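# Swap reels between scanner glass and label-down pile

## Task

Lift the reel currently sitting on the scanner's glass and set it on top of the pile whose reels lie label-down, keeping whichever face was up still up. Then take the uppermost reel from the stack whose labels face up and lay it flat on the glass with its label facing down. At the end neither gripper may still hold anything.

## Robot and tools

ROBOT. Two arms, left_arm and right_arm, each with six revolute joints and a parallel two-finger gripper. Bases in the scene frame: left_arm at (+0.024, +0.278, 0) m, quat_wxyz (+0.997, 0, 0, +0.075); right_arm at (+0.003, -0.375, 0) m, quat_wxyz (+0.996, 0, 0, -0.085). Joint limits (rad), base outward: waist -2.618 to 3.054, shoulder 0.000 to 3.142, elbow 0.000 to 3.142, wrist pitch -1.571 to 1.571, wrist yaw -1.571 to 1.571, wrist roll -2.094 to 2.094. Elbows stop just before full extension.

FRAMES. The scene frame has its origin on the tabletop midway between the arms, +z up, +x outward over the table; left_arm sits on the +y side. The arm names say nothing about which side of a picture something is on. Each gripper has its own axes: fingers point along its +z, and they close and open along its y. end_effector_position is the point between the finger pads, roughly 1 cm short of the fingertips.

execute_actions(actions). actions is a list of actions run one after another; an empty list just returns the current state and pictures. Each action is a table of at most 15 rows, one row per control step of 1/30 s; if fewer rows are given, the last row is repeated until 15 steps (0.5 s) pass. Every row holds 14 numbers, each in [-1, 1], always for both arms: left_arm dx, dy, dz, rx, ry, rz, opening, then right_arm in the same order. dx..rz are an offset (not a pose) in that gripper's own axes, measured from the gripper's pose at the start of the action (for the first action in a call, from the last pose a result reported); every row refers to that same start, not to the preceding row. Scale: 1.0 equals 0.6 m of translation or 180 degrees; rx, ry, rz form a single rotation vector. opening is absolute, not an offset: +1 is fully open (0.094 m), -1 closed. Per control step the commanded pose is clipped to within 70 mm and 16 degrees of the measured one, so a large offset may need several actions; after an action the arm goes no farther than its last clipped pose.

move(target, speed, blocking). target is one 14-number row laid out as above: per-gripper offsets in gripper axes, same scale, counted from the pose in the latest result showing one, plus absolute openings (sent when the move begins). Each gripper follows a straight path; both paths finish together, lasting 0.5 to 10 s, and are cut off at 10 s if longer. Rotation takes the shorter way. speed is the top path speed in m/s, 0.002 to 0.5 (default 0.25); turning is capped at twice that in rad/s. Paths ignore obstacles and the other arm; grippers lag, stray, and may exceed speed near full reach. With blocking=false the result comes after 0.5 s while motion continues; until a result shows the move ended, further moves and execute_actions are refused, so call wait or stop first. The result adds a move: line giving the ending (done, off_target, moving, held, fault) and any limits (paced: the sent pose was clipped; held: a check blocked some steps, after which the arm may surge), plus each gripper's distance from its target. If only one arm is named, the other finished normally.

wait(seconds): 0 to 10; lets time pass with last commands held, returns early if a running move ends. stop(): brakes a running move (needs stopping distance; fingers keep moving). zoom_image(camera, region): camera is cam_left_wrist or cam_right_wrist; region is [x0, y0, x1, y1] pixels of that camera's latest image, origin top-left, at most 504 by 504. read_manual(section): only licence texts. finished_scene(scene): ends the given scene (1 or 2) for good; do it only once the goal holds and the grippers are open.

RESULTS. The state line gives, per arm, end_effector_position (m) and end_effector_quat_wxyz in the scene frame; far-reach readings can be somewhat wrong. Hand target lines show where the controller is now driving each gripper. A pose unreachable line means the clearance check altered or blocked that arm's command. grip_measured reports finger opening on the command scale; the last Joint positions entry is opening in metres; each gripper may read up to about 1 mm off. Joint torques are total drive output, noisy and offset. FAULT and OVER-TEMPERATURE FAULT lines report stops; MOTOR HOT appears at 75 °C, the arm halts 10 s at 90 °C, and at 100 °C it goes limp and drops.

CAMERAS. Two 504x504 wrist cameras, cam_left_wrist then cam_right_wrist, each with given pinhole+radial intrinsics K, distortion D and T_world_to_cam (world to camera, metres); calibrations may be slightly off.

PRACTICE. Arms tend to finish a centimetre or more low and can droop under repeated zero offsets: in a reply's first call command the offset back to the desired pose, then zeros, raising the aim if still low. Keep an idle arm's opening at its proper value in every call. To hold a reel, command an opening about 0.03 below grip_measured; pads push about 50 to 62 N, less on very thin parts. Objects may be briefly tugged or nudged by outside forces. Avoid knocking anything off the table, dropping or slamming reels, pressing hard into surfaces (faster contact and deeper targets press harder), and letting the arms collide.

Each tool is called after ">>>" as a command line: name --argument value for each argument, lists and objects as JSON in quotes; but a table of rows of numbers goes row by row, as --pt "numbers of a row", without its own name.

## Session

>>> execute_actions --actions '[]'

Scene clock: 0.00 s.
left_arm: end_effector_position=(-0.0148, +0.5611, +0.1990) grip_measured=+1.000 end_effector_quat_wxyz=(-0.284, -0.570, +0.648, +0.418) | right_arm: end_effector_position=(+0.4216, -0.2292, +0.3715) grip_measured=+1.000 end_effector_quat_wxyz=(+0.311, +0.094, +0.726, +0.607)
Joint positions: left_arm=[ 0.986  1.646  1.291 -1.527 -1.031 -0.485  0.094] | right_arm=[ 0.163  1.48   1.285  0.069 -0.97   1.122  0.094]
Joint velocities: left_arm=[ 0.002 -0.022  0.017 -0.037 -0.007  0.066  0.   ] | right_arm=[ 0.022 -0.012 -0.012  0.007 -0.051 -0.037  0.   ]
Joint torques (N m, as the arm reports them, + toward a larger angle): no reading
Hand target (left_arm): -0.015, +0.563, +0.204; -0.278, -0.572, +0.643, +0.427
Hand target (right_arm): +0.419, -0.229, +0.379; +0.320, +0.085, +0.723, +0.607
camera_calibration (this result's frames):
cam_left_wrist: T_world_to_cam=[[0.557669, -0.0745847, -0.826706, 0.216701], [0.276176, -0.92254, 0.26953, 0.490587], [-0.782772, -0.378625, -0.493873, 0.398411], [0, 0, 0, 1]] pos_world=[0.0555299, 0.619597, 0.243685]
cam_right_wrist: T_world_to_cam=[[0.169545, -0.282247, -0.944241, 0.20302], [-0.975196, 0.0902851, -0.202091, 0.549635], [0.142291, 0.955084, -0.259939, 0.359205], [0, 0, 0, 1]] pos_world=[0.45047, -0.335393, 0.396148]

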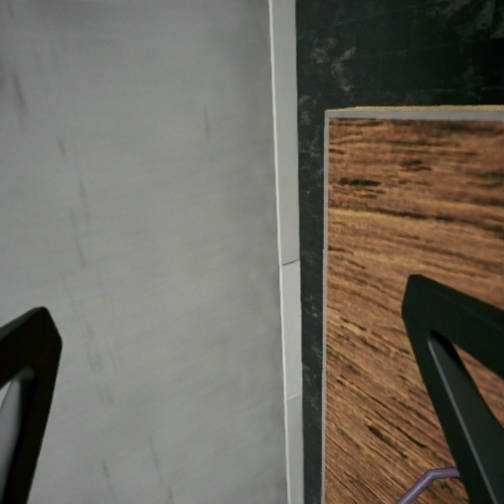

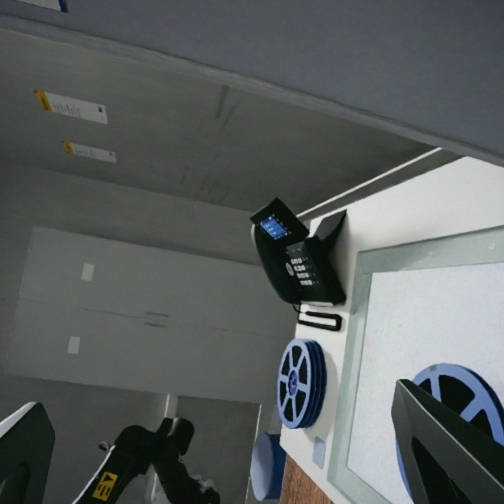

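>>> move --target '[0.4,-0.205,-0.59,0.303,-0.206,0.412,1,0.098,-0.2,-0.305,0.426,0.218,-0.066,1]' --speed 0.4

Scene clock: 17.13 s.
left_arm: end_effector_position=(+0.2925, +0.2503, +0.2262) grip_measured=+1.000 end_effector_quat_wxyz=(+0.059, -0.007, +0.998, -0.005) | right_arm: end_effector_position=(+0.3096, -0.3802, +0.2454) grip_measured=+1.000 end_effector_quat_wxyz=(+0.102, +0.010, +0.995, +0.003)
Joint positions: left_arm=[-0.261  1.516  1.644 -1.579 -0.005 -0.124  0.094] | right_arm=[ 0.143  1.6    1.794 -1.561 -0.009 -0.006  0.094]
Joint velocities: left_arm=[-0.002  0.007 -0.022 -0.066  0.051 -0.007  0.   ] | right_arm=[ 0.007 -0.007 -0.007  0.037  0.066 -0.051  0.   ]
Joint torques (N m, as the arm reports them, + toward a larger angle): left_arm=[-0.45 -4.9   9.47  0.49  0.03  0.09] | right_arm=[ 0.58 -9.85  5.57  0.45  0.07 -0.02]
Hand target (left_arm): +0.295, +0.246, +0.233; +0.070, +0.002, +0.998, -0.011
Hand target (right_arm): +0.302, -0.380, +0.251; +0.108, +0.003, +0.994, -0.003
Off the commanded pose (left_arm): 0.016 m, 7 deg.
Off the commanded pose (right_arm): 0.011 m, 12 deg.
joint sent to its limit (left arm) — the command would take joint 4 (wrist pitch) past its lower limit, so that joint was sent only as far as its limit.
joint sent to its limit (right arm) — the command would take joint 4 (wrist pitch) past its lower limit, so that joint was sent only as far as its limit.
move: off_target (left_arm, right_arm); limits=paced
camera_calibration (this result's frames):
cam_left_wrist: T_world_to_cam=[[-0.0540705, -0.994873, 0.0854628, 0.247524], [-0.881314, 0.0877841, 0.464306, 0.153311], [-0.469428, -0.0502143, -0.881542, 0.448533], [0, 0, 0, 1]] pos_world=[0.359053, 0.25532, 0.303064]
cam_right_wrist: T_world_to_cam=[[-0.0716181, -0.996065, 0.0522041, -0.381012], [-0.957879, 0.0832765, 0.274834, 0.303496], [-0.2781, -0.0303222, -0.960073, 0.413978], [0, 0, 0, 1]] pos_world=[0.378552, -0.392234, 0.333929]

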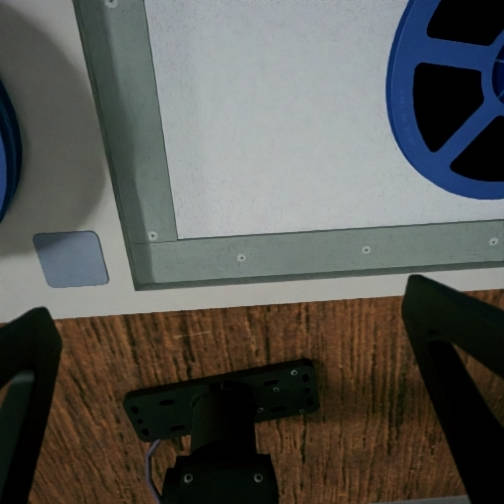

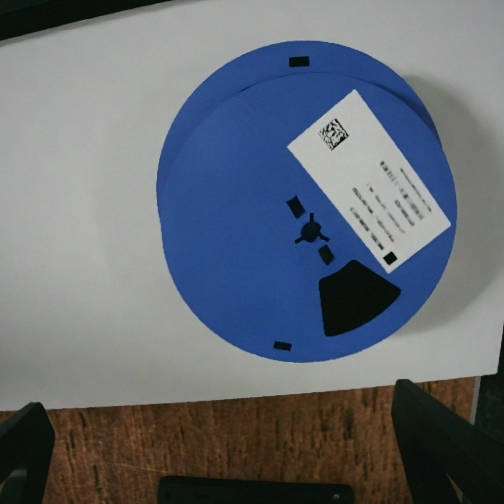

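>>> move --target '[0,-0.22,0.03,0,0,0,1,0.37,-0.42,0,0,0,0.5,1]' --speed 0.4

Scene clock: 27.20 s.
left_arm: end_effector_position=(+0.2873, +0.1242, +0.2012) grip_measured=+1.000 end_effector_quat_wxyz=(+0.037, -0.004, +0.999, +0.002) | right_arm: end_effector_position=(+0.0853, -0.6228, +0.1965) grip_measured=+1.000 end_effector_quat_wxyz=(+0.059, +0.708, +0.701, +0.066)
Joint positions: left_arm=[-0.708  1.674  1.707 -1.542 -0.043 -0.563  0.094] | right_arm=[-1.204  1.525  1.525 -1.543 -0.175  0.21   0.094]
Joint velocities: left_arm=[-0.007 -0.002 -0.012 -0.022  0.007 -0.051  0.   ] | right_arm=[-0.002  0.002 -0.002 -0.095  0.007  0.081  0.   ]
Joint torques (N m, as the arm reports them, + toward a larger angle): left_arm=[-0.49 -6.18  9.51  0.57 -0.2  -0.14] | right_arm=[-0.27 -5.19  9.57  0.24 -0.16  0.06]
Hand target (left_arm): +0.295, +0.120, +0.208; +0.057, -0.007, +0.998, -0.002
Hand target (right_arm): +0.088, -0.630, +0.201; +0.070, +0.710, +0.697, +0.065
Off the commanded pose (left_arm): 0.014 m, 3 deg.
Off the commanded pose (right_arm): 0.006 m, 2 deg.
move: off_target (left_arm)
camera_calibration (this result's frames):
cam_left_wrist: T_world_to_cam=[[-0.056489, -0.995622, 0.0744749, 0.126902], [-0.859394, 0.0864566, 0.503951, 0.157306], [-0.508184, -0.0355356, -0.860515, 0.422848], [0, 0, 0, 1]] pos_world=[0.357241, 0.127772, 0.275142]
cam_right_wrist: T_world_to_cam=[[-0.993097, 0.0496876, -0.106252, 0.124926], [-0.00700747, 0.879095, 0.476594, 0.497108], [0.117087, 0.474049, -0.872679, 0.5605], [0, 0, 0, 1]] pos_world=[0.0619196, -0.708917, 0.265491]

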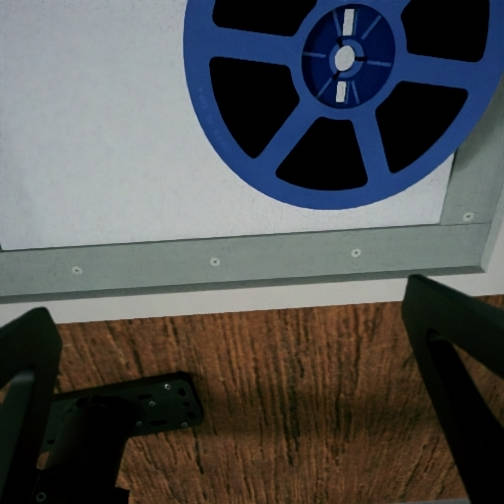

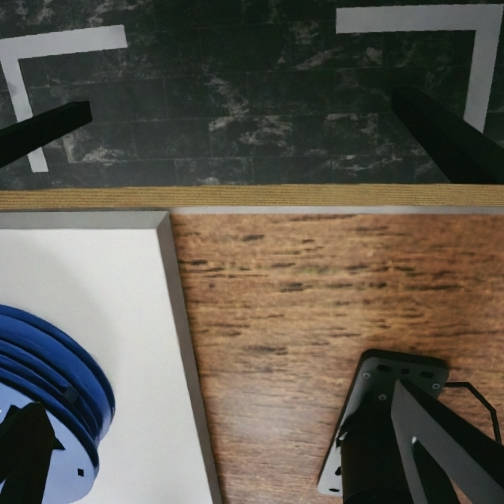

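>>> move --target '[0.075,-0.01,0.16,-0.145,-0.315,0.634,-0.5,0,0,0,0,0,0,1]'

Scene clock: 43.20 s.
left_arm: end_effector_position=(+0.2527, +0.1185, +0.0984) grip_measured=-0.498 end_effector_quat_wxyz=(+0.400, +0.794, +0.408, +0.210) | right_arm: end_effector_position=(+0.0856, -0.6227, +0.1966) grip_measured=+1.000 end_effector_quat_wxyz=(+0.059, +0.709, +0.700, +0.066)
Joint positions: left_arm=[-0.763  0.789  0.307 -0.152  0.     1.581  0.024] | right_arm=[-1.204  1.525  1.525 -1.543 -0.176  0.212  0.094]
Joint velocities: left_arm=[-0.002 -0.007 -0.002 -0.037  0.095 -0.066 -0.001] | right_arm=[-0.007  0.002 -0.017 -0.051  0.081 -0.037  0.   ]
Joint torques (N m, as the arm reports them, + toward a larger angle): left_arm=[ 0.77 -1.48  6.93  1.97  0.08  0.05] | right_arm=[ 0.04 -6.21  6.93  0.23 -0.08  0.  ]
Hand target (left_arm): +0.252, +0.119, +0.100; +0.408, +0.791, +0.403, +0.212
Hand target (right_arm): +0.085, -0.623, +0.197; +0.059, +0.708, +0.701, +0.066
Off the commanded pose (left_arm): 0.005 m, 1 deg.
Off the commanded pose (right_arm): 0.000 m, 0 deg.
move: done
camera_calibration (this result's frames):
cam_left_wrist: T_world_to_cam=[[-0.497402, 0.43211, -0.752245, 0.150519], [0.14655, 0.896512, 0.418079, -0.161907], [0.855052, 0.097712, -0.509252, -0.0782497], [0, 0, 0, 1]] pos_world=[0.165504, 0.0877564, 0.141068]
cam_right_wrist: T_world_to_cam=[[-0.992827, 0.0519595, -0.107682, 0.126861], [-0.00576702, 0.878774, 0.477203, 0.496615], [0.119424, 0.4744, -0.872171, 0.560404], [0, 0, 0, 1]] pos_world=[0.0618897, -0.70886, 0.265443]

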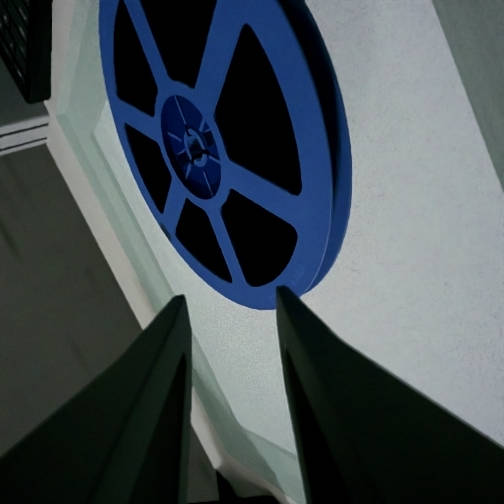

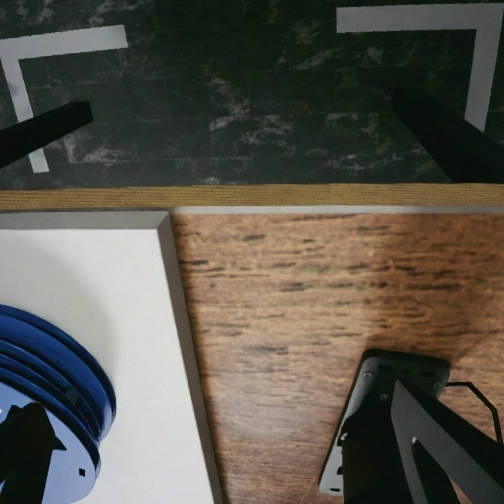

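>>> move --target '[-0.012,-0.07,0.05,0,0,0,-0.5,0,0,0,0,0,0,1]' --speed 0.1

Scene clock: 47.57 s.
left_arm: end_effector_position=(+0.2526, +0.1127, +0.0528) grip_measured=-0.498 end_effector_quat_wxyz=(+0.404, +0.793, +0.403, +0.214) | right_arm: end_effector_position=(+0.0856, -0.6227, +0.1966) grip_measured=+1.000 end_effector_quat_wxyz=(+0.059, +0.709, +0.700, +0.066)
Joint positions: left_arm=[-0.797  0.962  0.145  0.194 -0.027  1.568  0.024] | right_arm=[-1.204  1.525  1.525 -1.543 -0.176  0.212  0.094]
Joint velocities: left_arm=[-0.002  0.017 -0.012 -0.037 -0.022  0.007 -0.   ] | right_arm=[ 0.002 -0.007 -0.002 -0.007 -0.037  0.007  0.   ]
Joint torques (N m, as the arm reports them, + toward a larger angle): left_arm=[-0.65  0.19  5.86  1.98 -0.12 -0.16] | right_arm=[ 0.03 -6.2   6.93  0.21 -0.1   0.01]
Hand target (left_arm): +0.249, +0.114, +0.047; +0.400, +0.794, +0.408, +0.210
Hand target (right_arm): +0.086, -0.623, +0.197; +0.059, +0.709, +0.700, +0.066
Off the commanded pose (left_arm): 0.008 m, 1 deg.
Off the commanded pose (right_arm): 0.000 m, 0 deg.
move: done
camera_calibration (this result's frames):
cam_left_wrist: T_world_to_cam=[[-0.485624, 0.432894, -0.759455, 0.116042], [0.145384, 0.896671, 0.418144, -0.137372], [0.861993, 0.092648, -0.498381, -0.102568], [0, 0, 0, 1]] pos_world=[0.164737, 0.0824459, 0.0944521]
cam_right_wrist: T_world_to_cam=[[-0.992827, 0.0519595, -0.107682, 0.126861], [-0.00576702, 0.878774, 0.477203, 0.496615], [0.119424, 0.4744, -0.872171, 0.560404], [0, 0, 0, 1]] pos_world=[0.0618897, -0.70886, 0.265443]

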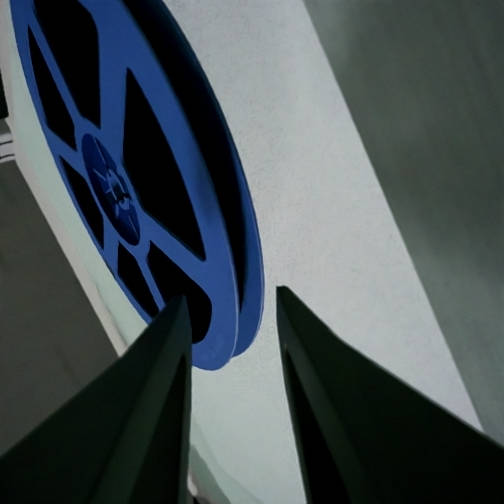

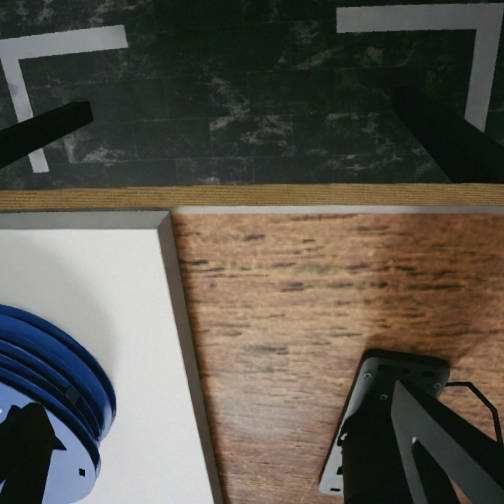

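Repeat the earlier sequence: down + forward, then check.

>>> execute_actions --actions '[[[0,-0.012,0.008,0,0,0,-0.5,0,0,0,0,0,0,1]],[[0,0.012,0.02,0,0,0,-0.5,0,0,0,0,0,0,1]],[[0,0,0,0,0,0,-0.5,0,0,0,0,0,0,1]]]'

Scene clock: 53.10 s.
left_arm: end_effector_position=(+0.2631, +0.1048, +0.0476) grip_measured=-0.499 end_effector_quat_wxyz=(+0.409, +0.790, +0.402, +0.217) | right_arm: end_effector_position=(+0.0856, -0.6227, +0.1966) grip_measured=+1.000 end_effector_quat_wxyz=(+0.059, +0.709, +0.700, +0.066)
Joint positions: left_arm=[-0.797  1.099  0.151  0.341 -0.027  1.568  0.024] | right_arm=[-1.204  1.525  1.525 -1.543 -0.176  0.212  0.094]
Joint velocities: left_arm=[-0.002 -0.012 -0.007 -0.022  0.081  0.051 -0.   ] | right_arm=[ 0.002 -0.007 -0.002  0.007 -0.007  0.066  0.   ]
Joint torques (N m, as the arm reports them, + toward a larger angle): left_arm=[ 0.03 -1.32  6.92  1.86 -0.04 -0.02] | right_arm=[ 0.04 -6.15  6.91  0.22 -0.1   0.02]
Hand target (left_arm): +0.263, +0.105, +0.048; +0.409, +0.790, +0.402, +0.216
Hand target (right_arm): +0.086, -0.623, +0.197; +0.059, +0.709, +0.700, +0.066
Off the commanded pose (left_arm): 0.000 m, 0 deg.
Off the commanded pose (right_arm): 0.000 m, 0 deg.
camera_calibration (this result's frames):
cam_left_wrist: T_world_to_cam=[[-0.477249, 0.426577, -0.768287, 0.119456], [0.140832, 0.900105, 0.412283, -0.128496], [0.86741, 0.0885623, -0.48965, -0.114896], [0, 0, 0, 1]] pos_world=[0.174769, 0.0748784, 0.0884947]
cam_right_wrist: T_world_to_cam=[[-0.992827, 0.0519595, -0.107682, 0.126861], [-0.00576702, 0.878774, 0.477203, 0.496615], [0.119424, 0.4744, -0.872171, 0.560404], [0, 0, 0, 1]] pos_world=[0.0618897, -0.70886, 0.265443]

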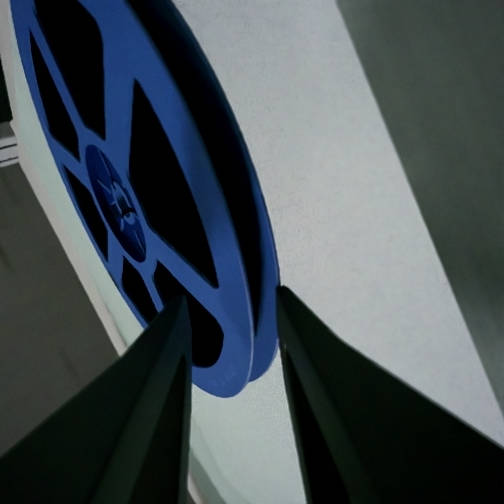

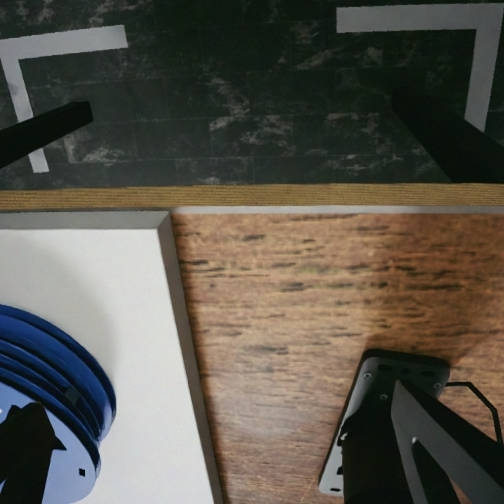

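Same as before. Insert and close.

>>> execute_actions --actions '[[[0,0.016,0.018,0,0,0,-0.5,0,0,0,0,0,0,1]],[[0,0,0,0,0,0,-0.5,0,0,0,0,0,0,1]],[[0,0.008,0.012,0,0,0,-0.5,0,0,0,0,0,0,1]],[[0,0,0,0,0,0,-0.5,0,0,0,0,0,0,1]],[[0,0,0,0,0,0,-0.95,0,0,0,0,0,0,1]],[[0,0,0,0,0,0,-1,0,0,0,0,0,0,1]]]'

Scene clock: 61.27 s.
left_arm: end_effector_position=(+0.2762, +0.0949, +0.0495) grip_measured=-0.975 end_effector_quat_wxyz=(+0.418, +0.785, +0.400, +0.221) | right_arm: end_effector_position=(+0.0856, -0.6227, +0.1966) grip_measured=+1.000 end_effector_quat_wxyz=(+0.059, +0.709, +0.700, +0.066)
Joint positions: left_arm=[-0.797  1.21   0.183  0.442 -0.027  1.568  0.001] | right_arm=[-1.204  1.525  1.525 -1.543 -0.176  0.212  0.094]
Joint velocities: left_arm=[-0.002  0.002 -0.017 -0.037 -0.007  0.007  0.   ] | right_arm=[-0.002 -0.002  0.012  0.007 -0.037 -0.051  0.   ]
Joint torques (N m, as the arm reports them, + toward a larger angle): left_arm=[ 0.02 -2.02  6.58  1.78 -0.05 -0.02] | right_arm=[-0.01 -6.18  6.88  0.22 -0.08  0.02]
Hand target (left_arm): +0.275, +0.096, +0.047; +0.414, +0.787, +0.401, +0.219
Hand target (right_arm): +0.086, -0.623, +0.197; +0.059, +0.709, +0.700, +0.066
Off the commanded pose (left_arm): 0.003 m, 1 deg.
Off the commanded pose (right_arm): 0.000 m, 0 deg.
camera_calibration (this result's frames):
cam_left_wrist: T_world_to_cam=[[-0.463079, 0.415887, -0.782685, 0.129255], [0.133389, 0.90572, 0.402342, -0.120215], [0.876222, 0.0819143, -0.474894, -0.126993], [0, 0, 0, 1]] pos_world=[0.187165, 0.0655279, 0.0892248]
cam_right_wrist: T_world_to_cam=[[-0.992827, 0.0519595, -0.107682, 0.126861], [-0.00576702, 0.878774, 0.477203, 0.496615], [0.119424, 0.4744, -0.872171, 0.560404], [0, 0, 0, 1]] pos_world=[0.0618897, -0.70886, 0.265443]

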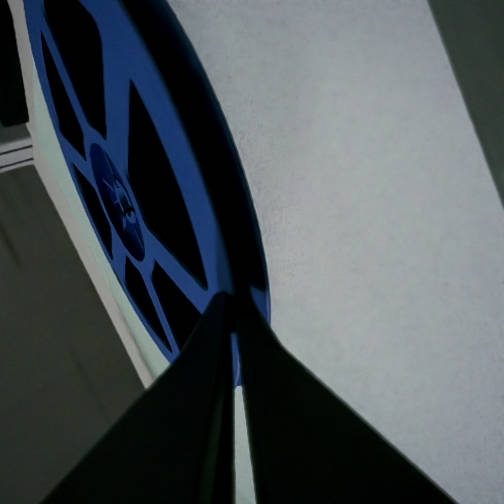

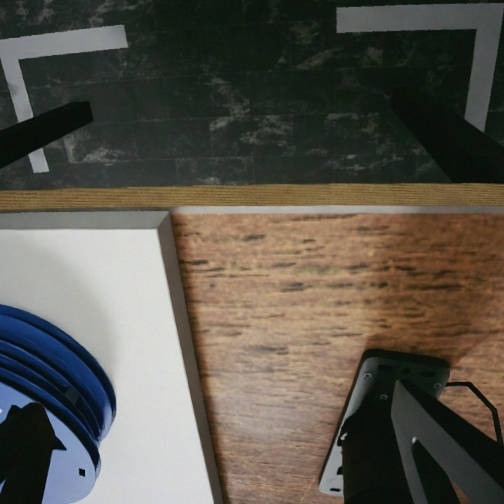

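>>> move --target '[0,0.3,-0.2,0.2,0,0,-1,0,0,0,0,0,0,1]' --speed 0.06

Scene clock: 70.40 s.
left_arm: end_effector_position=(+0.2694, +0.0978, +0.2584) grip_measured=-0.988 end_effector_quat_wxyz=(+0.146, +0.875, +0.455, +0.084) | right_arm: end_effector_position=(+0.0856, -0.6227, +0.1966) grip_measured=+1.000 end_effector_quat_wxyz=(+0.059, +0.709, +0.700, +0.066)
Joint positions: left_arm=[-0.803  1.482  1.699 -1.451 -0.027  1.535  0.001] | right_arm=[-1.204  1.525  1.525 -1.543 -0.176  0.212  0.094]
Joint velocities: left_arm=[-0.012 -0.017 -0.017 -0.007  0.037 -0.022  0.   ] | right_arm=[ 0.002 -0.017  0.007  0.022 -0.081 -0.051  0.   ]
Joint torques (N m, as the arm reports them, + toward a larger angle): left_arm=[-0.89 -4.47 10.1   0.87 -0.05 -0.14] | right_arm=[ 0.04 -6.19  6.94  0.21 -0.1   0.03]
Hand target (left_arm): +0.269, +0.093, +0.267; +0.155, +0.873, +0.453, +0.086
Hand target (right_arm): +0.086, -0.623, +0.197; +0.059, +0.709, +0.700, +0.066
Off the commanded pose (left_arm): 0.010 m, 1 deg.
Off the commanded pose (right_arm): 0.000 m, 0 deg.
move: done
camera_calibration (this result's frames):
cam_left_wrist: T_world_to_cam=[[-0.757031, 0.60361, -0.250118, 0.211587], [0.383949, 0.720712, 0.577198, -0.300518], [0.528666, 0.340925, -0.777356, 0.124338], [0, 0, 0, 1]] pos_world=[0.209828, 0.0464811, 0.323036]
cam_right_wrist: T_world_to_cam=[[-0.992827, 0.0519595, -0.107682, 0.126861], [-0.00576702, 0.878774, 0.477203, 0.496615], [0.119424, 0.4744, -0.872171, 0.560404], [0, 0, 0, 1]] pos_world=[0.0618897, -0.70886, 0.265443]

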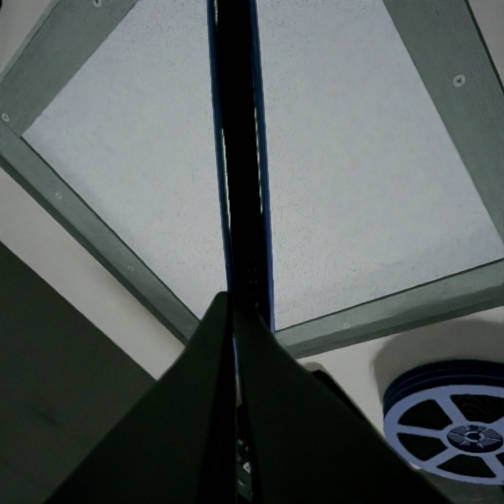

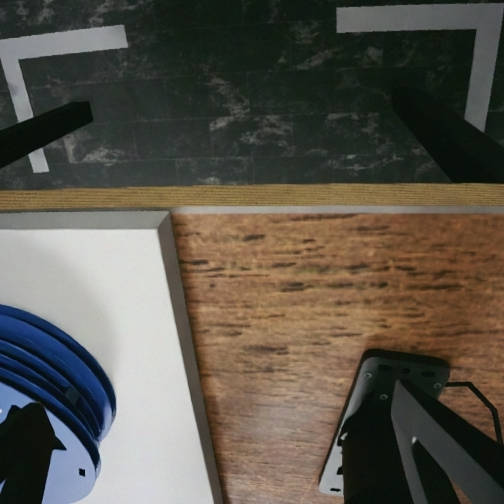

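>>> move --target '[0.475,-0.255,-0.1,0.005,0.113,-0.32,-1,0,0,0,0,0,0,1]' --speed 0.06

Scene clock: 89.17 s.
left_arm: end_effector_position=(+0.2968, +0.4198, +0.2625) grip_measured=-0.988 end_effector_quat_wxyz=(+0.081, +0.529, +0.834, +0.136) | right_arm: end_effector_position=(+0.0856, -0.6227, +0.1966) grip_measured=+1.000 end_effector_quat_wxyz=(+0.059, +0.709, +0.700, +0.066)
Joint positions: left_arm=[ 0.325  1.518  1.757 -1.491  0.001  1.606  0.001] | right_arm=[-1.204  1.525  1.525 -1.543 -0.176  0.212  0.094]
Joint velocities: left_arm=[ 0.007  0.012 -0.002 -0.022 -0.007 -0.007  0.   ] | right_arm=[-0.012 -0.022  0.002  0.007 -0.066  0.051  0.   ]
Joint torques (N m, as the arm reports them, + toward a larger angle): left_arm=[ 0.61 -4.84 10.    0.94  0.05 -0.14] | right_arm=[ 0.04 -6.18  6.91  0.2  -0.1   0.02]
Hand target (left_arm): +0.300, +0.423, +0.272; +0.093, +0.520, +0.836, +0.147
Hand target (right_arm): +0.086, -0.623, +0.197; +0.059, +0.709, +0.700, +0.066
Off the commanded pose (left_arm): 0.008 m, 1 deg.
Off the commanded pose (right_arm): 0.000 m, 0 deg.
move: done
camera_calibration (this result's frames):
cam_left_wrist: T_world_to_cam=[[-0.903512, -0.360267, -0.232106, 0.482382], [-0.426161, 0.698025, 0.575455, -0.294998], [-0.0453014, 0.618845, -0.784206, 0.0587613], [0, 0, 0, 1]] pos_world=[0.312783, 0.343338, 0.327803]
cam_right_wrist: T_world_to_cam=[[-0.992827, 0.0519595, -0.107682, 0.126861], [-0.00576702, 0.878774, 0.477203, 0.496615], [0.119424, 0.4744, -0.872171, 0.560404], [0, 0, 0, 1]] pos_world=[0.0618897, -0.70886, 0.265443]

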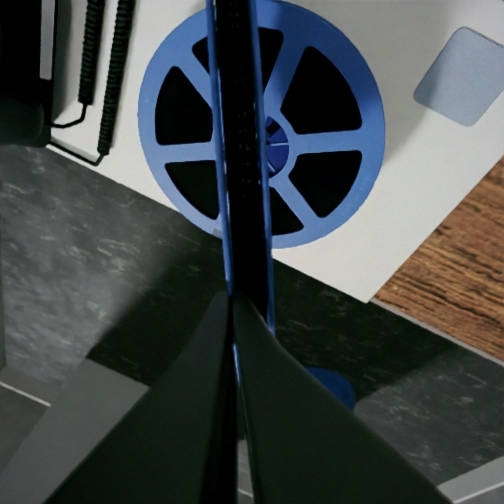

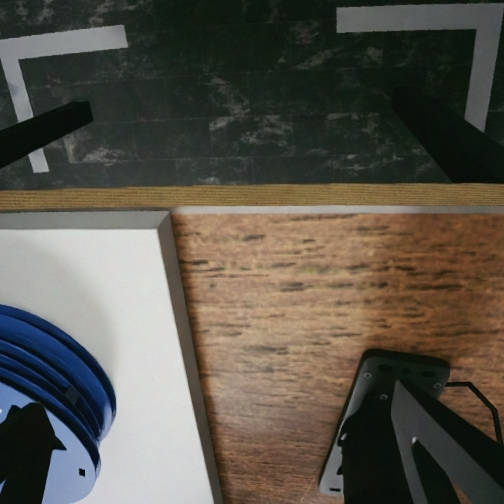

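>>> move --target '[0.04,0.055,0,0,0,0,-1,0,0,0,0,0,0,1]' --speed 0.05

>>> move --target '[-0.01,-0.122,0.055,-0.12,0,0,-1,0,0,0,0,0,0,1]' --speed 0.04

Scene clock: 103.70 s.
left_arm: end_effector_position=(+0.3152, +0.4546, +0.2648) grip_measured=-0.988 end_effector_quat_wxyz=(+0.072, +0.527, +0.836, +0.132) | right_arm: end_effector_position=(+0.0856, -0.6227, +0.1966) grip_measured=+1.000 end_effector_quat_wxyz=(+0.059, +0.709, +0.700, +0.066)
Joint positions: left_arm=[ 0.396  1.667  1.926 -1.527  0.011  1.67   0.001] | right_arm=[-1.204  1.525  1.525 -1.543 -0.176  0.212  0.094]
Joint velocities: left_arm=[ 0.002 -0.002  0.027 -0.154  0.051 -0.007 -0.001] | right_arm=[ 0.017  0.007  0.007  0.007 -0.095 -0.037  0.   ]
Joint torques (N m, as the arm reports them, + toward a larger angle): left_arm=[ 0.59 -6.39  9.81  0.81  0.11  0.05] | right_arm=[ 0.   -6.21  6.9   0.21 -0.08  0.01]
Hand target (left_arm): +0.315, +0.454, +0.274; +0.081, +0.529, +0.834, +0.137
Hand target (right_arm): +0.086, -0.623, +0.197; +0.059, +0.709, +0.700, +0.066
Off the commanded pose (left_arm): 0.008 m, 1 deg.
Off the commanded pose (right_arm): 0.000 m, 0 deg.
move: done
camera_calibration (this result's frames):
cam_left_wrist: T_world_to_cam=[[-0.905016, -0.36666, -0.215653, 0.511101], [-0.420422, 0.693853, 0.584648, -0.315175], [-0.064736, 0.619781, -0.7821, 0.0450326], [0, 0, 0, 1]] pos_world=[0.332963, 0.378175, 0.329707]
cam_right_wrist: T_world_to_cam=[[-0.992827, 0.0519595, -0.107682, 0.126861], [-0.00576702, 0.878774, 0.477203, 0.496615], [0.119424, 0.4744, -0.872171, 0.560404], [0, 0, 0, 1]] pos_world=[0.0618897, -0.70886, 0.265443]

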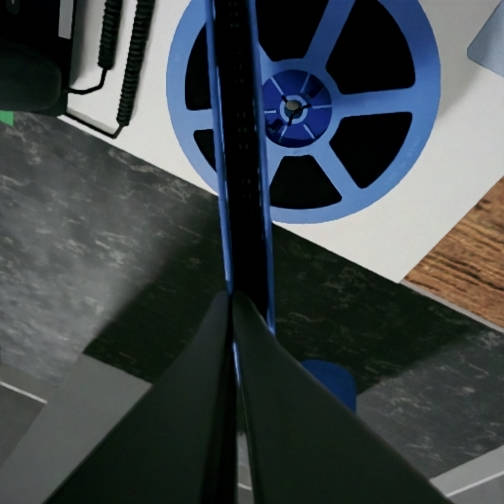

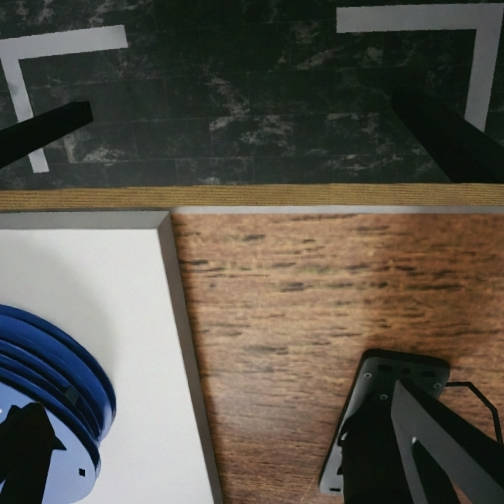

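Scene clock: 108.67 s.
left_arm: end_effector_position=(+0.2641, +0.4287, +0.2228) grip_measured=-0.988 end_effector_quat_wxyz=(+0.166, +0.501, +0.794, +0.301) | right_arm: end_effector_position=(+0.0856, -0.6227, +0.1966) grip_measured=+1.000 end_effector_quat_wxyz=(+0.059, +0.709, +0.700, +0.066)
Joint positions: left_arm=[ 0.442  1.017  1.055 -0.909  0.058  1.698  0.001] | right_arm=[-1.204  1.525  1.525 -1.543 -0.176  0.212  0.094]
Joint velocities: left_arm=[-0.007 -0.017 -0.007  0.051  0.022  0.037  0.   ] | right_arm=[-0.007 -0.012 -0.012 -0.007  0.037 -0.037  0.   ]
Joint torques (N m, as the arm reports them, + toward a larger angle): left_arm=[ 0.51 -1.28  4.46  1.63  0.2   0.06] | right_arm=[ 0.02 -6.19  6.9   0.21 -0.09  0.02]
Hand target (left_arm): +0.264, +0.425, +0.211; +0.170, +0.507, +0.795, +0.286
Hand target (right_arm): +0.086, -0.623, +0.197; +0.059, +0.709, +0.700, +0.066
Off the commanded pose (left_arm): 0.012 m, 2 deg.
Off the commanded pose (right_arm): 0.000 m, 0 deg.
move: off_target (left_arm)
camera_calibration (this result's frames):
cam_left_wrist: T_world_to_cam=[[-0.764758, -0.28795, -0.576394, 0.455874], [-0.616431, 0.587315, 0.524475, -0.183326], [0.187502, 0.756403, -0.626655, -0.134944], [0, 0, 0, 1]] pos_world=[0.260928, 0.341011, 0.27435]
cam_right_wrist: T_world_to_cam=[[-0.992827, 0.0519595, -0.107682, 0.126861], [-0.00576702, 0.878774, 0.477203, 0.496615], [0.119424, 0.4744, -0.872171, 0.560404], [0, 0, 0, 1]] pos_world=[0.0618897, -0.70886, 0.265443]

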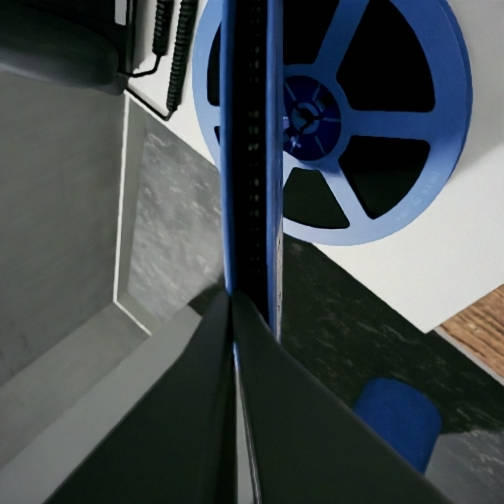

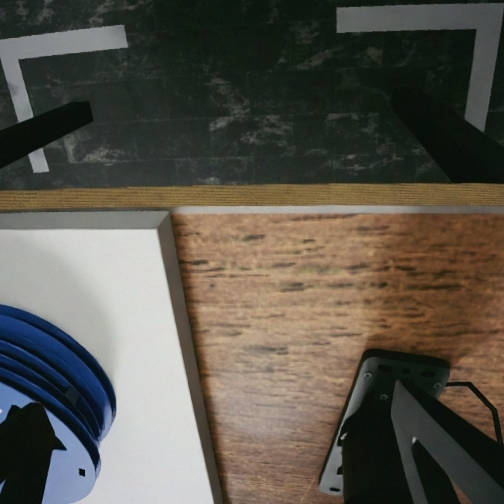

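>>> move --target '[-0.023,-0.148,0.153,-0.07,0,0,-1,0,0,0,0,0,0,1]' --speed 0.04

Scene clock: 125.80 s.
left_arm: end_effector_position=(+0.2628, +0.4310, +0.2207) grip_measured=-0.996 end_effector_quat_wxyz=(+0.320, +0.359, +0.576, +0.661) | right_arm: end_effector_position=(+0.0856, -0.6227, +0.1966) grip_measured=+1.000 end_effector_quat_wxyz=(+0.059, +0.709, +0.700, +0.066)
Joint positions: left_arm=[0.42  0.493 0.083 0.489 0.008 1.677 0.   ] | right_arm=[-1.204  1.525  1.525 -1.543 -0.176  0.212  0.094]
Joint velocities: left_arm=[ 0.007  0.076 -0.027  0.11   0.066 -0.007 -0.001] | right_arm=[-0.012 -0.002 -0.012  0.081 -0.022  0.007  0.   ]
Joint torques (N m, as the arm reports them, + toward a larger angle): left_arm=[-0.93  4.7   2.76 -0.02  0.03 -0.11] | right_arm=[ 0.02 -6.2   6.9   0.21 -0.09  0.01]
Hand target (left_arm): +0.263, +0.425, +0.138; +0.286, +0.412, +0.654, +0.566
Hand target (right_arm): +0.086, -0.623, +0.197; +0.059, +0.709, +0.700, +0.066
Off the commanded pose (left_arm): 0.127 m, 42 deg; position and orientation clipped at the last step of the last action.
Off the commanded pose (right_arm): 0.000 m, 0 deg.
move: off_target (left_arm); limits=paced
camera_calibration (this result's frames):
cam_left_wrist: T_world_to_cam=[[-0.0908721, 0.136158, -0.986511, 0.185004], [-0.918506, 0.371334, 0.135859, 0.0738776], [0.384823, 0.918462, 0.0913183, -0.417927], [0, 0, 0, 1]] pos_world=[0.245497, 0.331227, 0.210636]
cam_right_wrist: T_world_to_cam=[[-0.992827, 0.0519595, -0.107682, 0.126861], [-0.00576702, 0.878774, 0.477203, 0.496615], [0.119424, 0.4744, -0.872171, 0.560404], [0, 0, 0, 1]] pos_world=[0.0618897, -0.70886, 0.265443]

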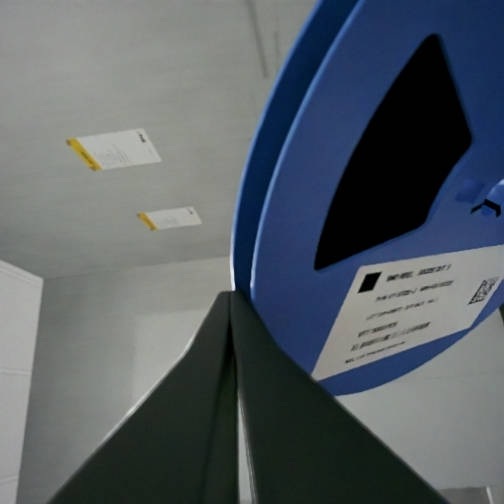

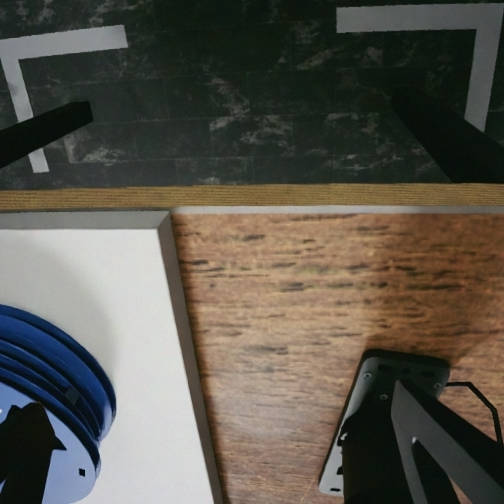

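>>> move --target '[0.005,0.075,0.117,0.4,0,0,-1,0,0,0,0,0,0,1]' --speed 0.06

Scene clock: 147.80 s.
left_arm: end_effector_position=(+0.3142, +0.4634, +0.2651) grip_measured=-0.996 end_effector_quat_wxyz=(+0.067, +0.473, +0.850, +0.222) | right_arm: end_effector_position=(+0.0856, -0.6227, +0.1966) grip_measured=+1.000 end_effector_quat_wxyz=(+0.059, +0.709, +0.700, +0.066)
Joint positions: left_arm=[ 0.352  1.519  1.708 -1.306 -0.12   1.546  0.   ] | right_arm=[-1.204  1.525  1.525 -1.543 -0.176  0.212  0.094]
Joint velocities: left_arm=[ 0.007  0.012 -0.017 -0.066  0.007  0.081 -0.001] | right_arm=[ 0.002 -0.002 -0.007 -0.007 -0.125  0.022  0.   ]
Joint torques (N m, as the arm reports them, + toward a larger angle): left_arm=[-0.22 -4.8   9.92  0.92 -0.11 -0.15] | right_arm=[ 0.05 -6.22  6.89  0.22 -0.08  0.03]
Hand target (left_arm): +0.314, +0.462, +0.270; +0.067, +0.469, +0.852, +0.221
Hand target (right_arm): +0.086, -0.623, +0.197; +0.059, +0.709, +0.700, +0.066
Off the commanded pose (left_arm): 0.009 m, 4 deg.
Off the commanded pose (right_arm): 0.000 m, 0 deg.
move: off_target (left_arm; path cut at 10 s)
camera_calibration (this result's frames):
cam_left_wrist: T_world_to_cam=[[-0.828567, -0.429474, -0.359205, 0.556625], [-0.55521, 0.547481, 0.626104, -0.222736], [-0.0722377, 0.718203, -0.692073, -0.0274151], [0, 0, 0, 1]] pos_world=[0.335555, 0.380689, 0.320425]
cam_right_wrist: T_world_to_cam=[[-0.992827, 0.0519595, -0.107682, 0.126861], [-0.00576702, 0.878774, 0.477203, 0.496615], [0.119424, 0.4744, -0.872171, 0.560404], [0, 0, 0, 1]] pos_world=[0.0618897, -0.70886, 0.265443]

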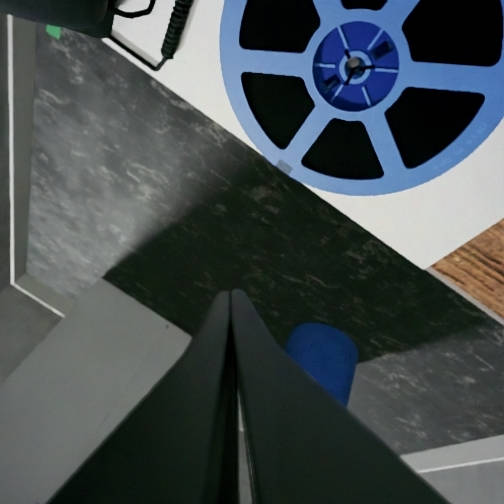

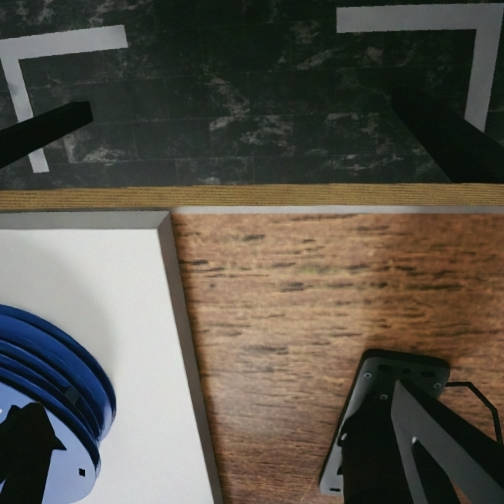

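>>> move --target '[-0.1,-0.08,0.05,0.1,0,-0.2,0,0,0,0,0,0,0,1]'

Scene clock: 154.37 s.
left_arm: end_effector_position=(+0.3208, +0.4086, +0.2137) grip_measured=-0.002 end_effector_quat_wxyz=(+0.063, +0.191, +0.977, +0.070) | right_arm: end_effector_position=(+0.0856, -0.6227, +0.1966) grip_measured=+1.000 end_effector_quat_wxyz=(+0.059, +0.709, +0.700, +0.066)
Joint positions: left_arm=[ 0.233  1.643  1.708 -1.454 -0.049  0.774  0.047] | right_arm=[-1.204  1.525  1.525 -1.543 -0.176  0.212  0.094]
Joint velocities: left_arm=[ 0.007 -0.002 -0.002 -0.037 -0.11   0.037  0.   ] | right_arm=[ 0.002  0.007  0.007 -0.037 -0.022 -0.051  0.   ]
Joint torques (N m, as the arm reports them, + toward a larger angle): left_arm=[-0.58 -6.03  6.83  0.45  0.05 -0.16] | right_arm=[ 0.07 -6.15  6.92  0.21 -0.09  0.02]
Hand target (left_arm): +0.319, +0.402, +0.211; +0.057, +0.190, +0.978, +0.057
Hand target (right_arm): +0.086, -0.623, +0.197; +0.059, +0.709, +0.700, +0.066
Off the commanded pose (left_arm): 0.008 m, 2 deg.
Off the commanded pose (right_arm): 0.000 m, 0 deg.
move: done
camera_calibration (this result's frames):
cam_left_wrist: T_world_to_cam=[[-0.428316, -0.899671, -0.0844847, 0.525138], [-0.802678, 0.335858, 0.492857, 0.0374526], [-0.415034, 0.278913, -0.865999, 0.303451], [0, 0, 0, 1]] pos_world=[0.38093, 0.375236, 0.288696]
cam_right_wrist: T_world_to_cam=[[-0.992827, 0.0519595, -0.107682, 0.126861], [-0.00576702, 0.878774, 0.477203, 0.496615], [0.119424, 0.4744, -0.872171, 0.560404], [0, 0, 0, 1]] pos_world=[0.0618897, -0.70886, 0.265443]

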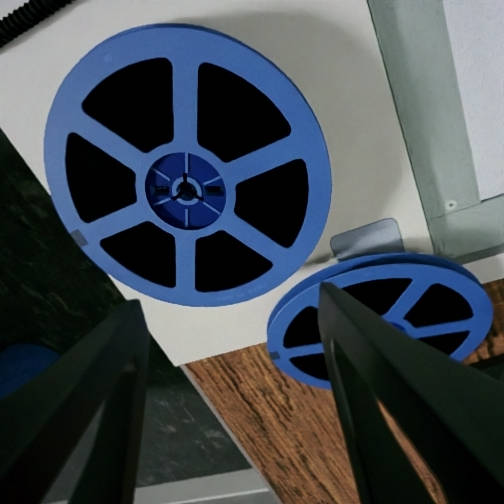

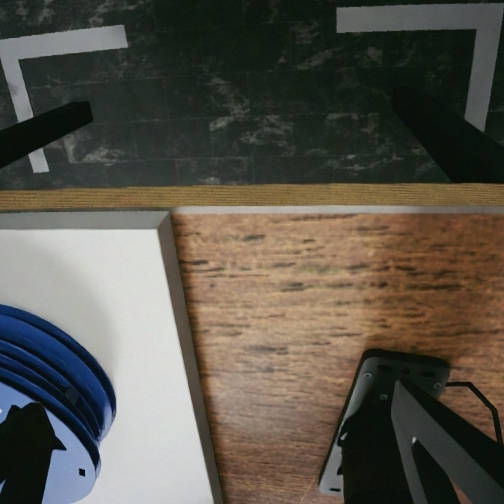

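>>> move --target '[0.1,-0.08,0,0,0,-0.15,-1,0,0,0,0,0,0,1]'

Scene clock: 183.63 s.
left_arm: end_effector_position=(+0.2489, +0.3873, +0.1988) grip_measured=-0.995 end_effector_quat_wxyz=(+0.066, -0.032, +0.996, +0.053) | right_arm: end_effector_position=(+0.0856, -0.6227, +0.1966) grip_measured=+1.000 end_effector_quat_wxyz=(+0.059, +0.709, +0.700, +0.066)
Joint positions: left_arm=[ 0.262  1.368  1.395 -1.435 -0.048  0.353  0.   ] | right_arm=[-1.204  1.525  1.525 -1.543 -0.176  0.212  0.094]
Joint velocities: left_arm=[-0.012 -0.007  0.007 -0.037 -0.051 -0.022  0.001] | right_arm=[-0.012 -0.012  0.002 -0.022  0.037 -0.037  0.   ]
Joint torques (N m, as the arm reports them, + toward a larger angle): left_arm=[ 0.59 -5.32  5.44  0.8  -0.01 -0.13] | right_arm=[ 0.05 -6.16  6.92  0.21 -0.09  0.01]
Hand target (left_arm): +0.248, +0.388, +0.200; +0.078, -0.042, +0.995, +0.053
Hand target (right_arm): +0.086, -0.623, +0.197; +0.059, +0.709, +0.700, +0.066
Off the commanded pose (left_arm): 0.002 m, 2 deg.
Off the commanded pose (right_arm): 0.000 m, 0 deg.
move: done
camera_calibration (this result's frames):
cam_left_wrist: T_world_to_cam=[[0.00187465, -0.999657, -0.0261197, 0.393921], [-0.889474, -0.0136032, 0.456784, 0.158414], [-0.456982, 0.0223765, -0.889194, 0.381093], [0, 0, 0, 1]] pos_world=[0.314319, 0.387413, 0.276794]
cam_right_wrist: T_world_to_cam=[[-0.992827, 0.0519595, -0.107682, 0.126861], [-0.00576702, 0.878774, 0.477203, 0.496615], [0.119424, 0.4744, -0.872171, 0.560404], [0, 0, 0, 1]] pos_world=[0.0618897, -0.70886, 0.265443]

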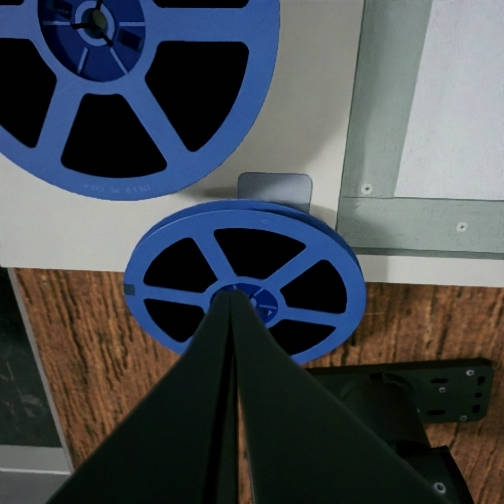

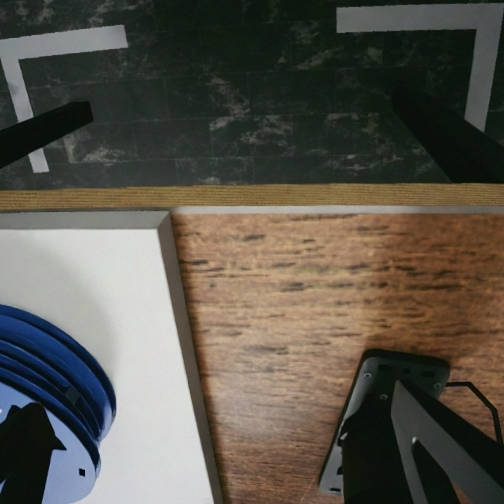

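>>> move --target '[0.38,0.28,-0.05,0,0,-0.47,-1,0.375,0.35,0.0,0,0,-0.5,-0.5]' --speed 0.35

Scene clock: 215.43 s.
left_arm: end_effector_position=(+0.0112, +0.5394, +0.2114) grip_measured=-0.995 end_effector_quat_wxyz=(+0.089, -0.688, +0.720, -0.005) | right_arm: end_effector_position=(+0.2909, -0.3984, +0.2356) grip_measured=-0.499 end_effector_quat_wxyz=(+0.093, +0.012, +0.995, +0.016)
Joint positions: left_arm=[ 1.566  1.481  1.543 -1.538  0.151  0.184  0.   ] | right_arm=[ 0.052  1.536  1.692 -1.543 -0.051 -0.087  0.024]
Joint velocities: left_arm=[ 0.017  0.012  0.017 -0.007 -0.022 -0.022 -0.   ] | right_arm=[-0.012 -0.002  0.017  0.066  0.051 -0.11  -0.   ]
Joint torques (N m, as the arm reports them, + toward a larger angle): left_arm=[ 0.48 -4.39  9.6   0.31  0.16 -0.11] | right_arm=[ 0.35 -5.07  9.53  0.4   0.03 -0.04]
Hand target (left_arm): +0.012, +0.540, +0.218; -0.096, +0.694, -0.714, +0.008
Hand target (right_arm): +0.294, -0.399, +0.239; +0.095, +0.007, +0.995, +0.011
Off the commanded pose (left_arm): 0.005 m, 1 deg.
Off the commanded pose (right_arm): 0.004 m, 2 deg.
move: done
camera_calibration (this result's frames):
cam_left_wrist: T_world_to_cam=[[0.971792, -0.119505, 0.203319, 0.0126264], [-0.200568, -0.87231, 0.445923, 0.401099], [0.124067, -0.474123, -0.871673, 0.537887], [0, 0, 0, 1]] pos_world=[0.0014433, 0.606417, 0.287435]
cam_right_wrist: T_world_to_cam=[[-0.0736481, -0.996916, 0.0270878, -0.393802], [-0.952925, 0.0783569, 0.292907, 0.282153], [-0.294126, -0.0042406, -0.955757, 0.412854], [0, 0, 0, 1]] pos_world=[0.361299, -0.412946, 0.322611]

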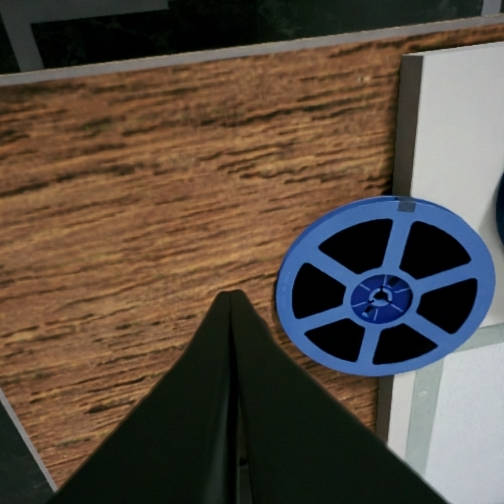

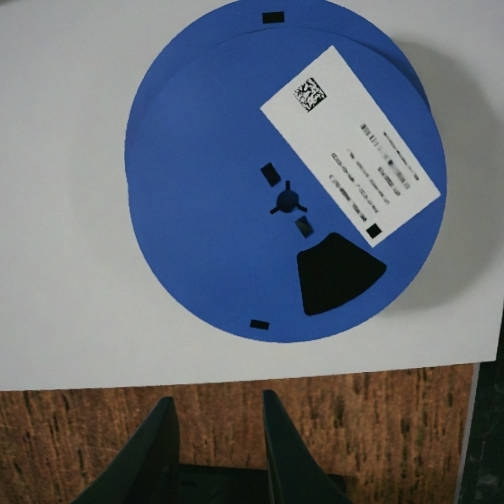

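>>> execute_actions --actions '[]'

Scene clock: 247.20 s.
left_arm: end_effector_position=(+0.0115, +0.5390, +0.2114) grip_measured=-0.995 end_effector_quat_wxyz=(+0.089, -0.689, +0.719, -0.006) | right_arm: end_effector_position=(+0.2909, -0.3987, +0.2356) grip_measured=-0.499 end_effector_quat_wxyz=(+0.093, +0.011, +0.995, +0.015)
Joint positions: left_arm=[ 1.566  1.481  1.543 -1.54   0.152  0.182  0.   ] | right_arm=[ 0.052  1.536  1.692 -1.543 -0.05  -0.09   0.024]
Joint velocities: left_arm=[-0.002 -0.007 -0.012 -0.066 -0.037 -0.066 -0.001] | right_arm=[-0.017  0.007  0.002  0.007 -0.066 -0.007 -0.001]
Joint torques (N m, as the arm reports them, + toward a larger angle): left_arm=[ 0.48 -4.38  9.59  0.31  0.17 -0.12] | right_arm=[ 0.34 -5.11  9.52  0.39  0.03 -0.03]
Hand target (left_arm): +0.012, +0.540, +0.218; -0.096, +0.694, -0.714, +0.007
Hand target (right_arm): +0.294, -0.399, +0.239; +0.095, +0.007, +0.995, +0.011
Off the commanded pose (left_arm): 0.005 m, 1 deg.
Off the commanded pose (right_arm): 0.004 m, 1 deg.
camera_calibration (this result's frames):
cam_left_wrist: T_world_to_cam=[[0.97167, -0.117382, 0.20513, 0.0107903], [-0.19975, -0.871781, 0.447324, 0.400187], [0.126321, -0.475626, -0.87053, 0.538177], [0, 0, 0, 1]] pos_world=[0.00146953, 0.606113, 0.287273]
cam_right_wrist: T_world_to_cam=[[-0.0716129, -0.997021, 0.0286322, -0.395004], [-0.953064, 0.0768656, 0.29285, 0.28161], [-0.294179, -0.00631643, -0.955729, 0.412018], [0, 0, 0, 1]] pos_world=[0.361312, -0.412871, 0.322618]

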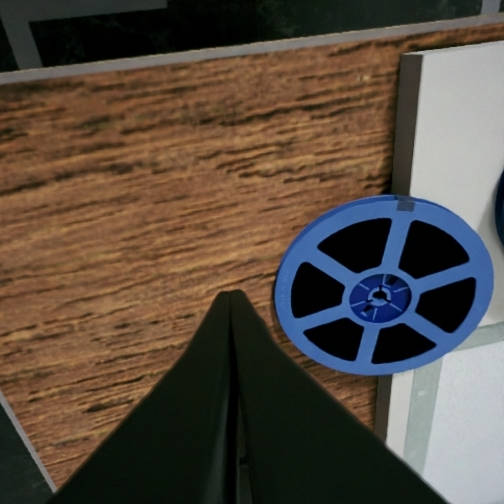

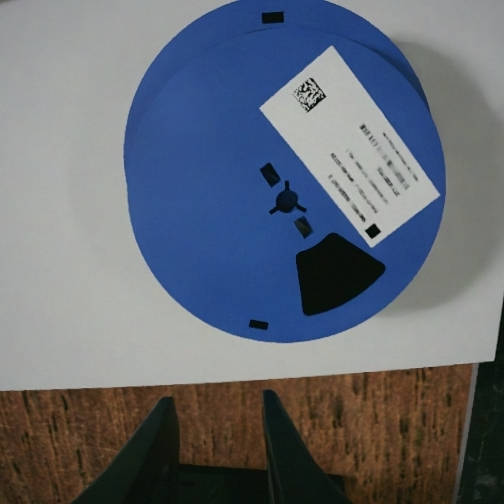

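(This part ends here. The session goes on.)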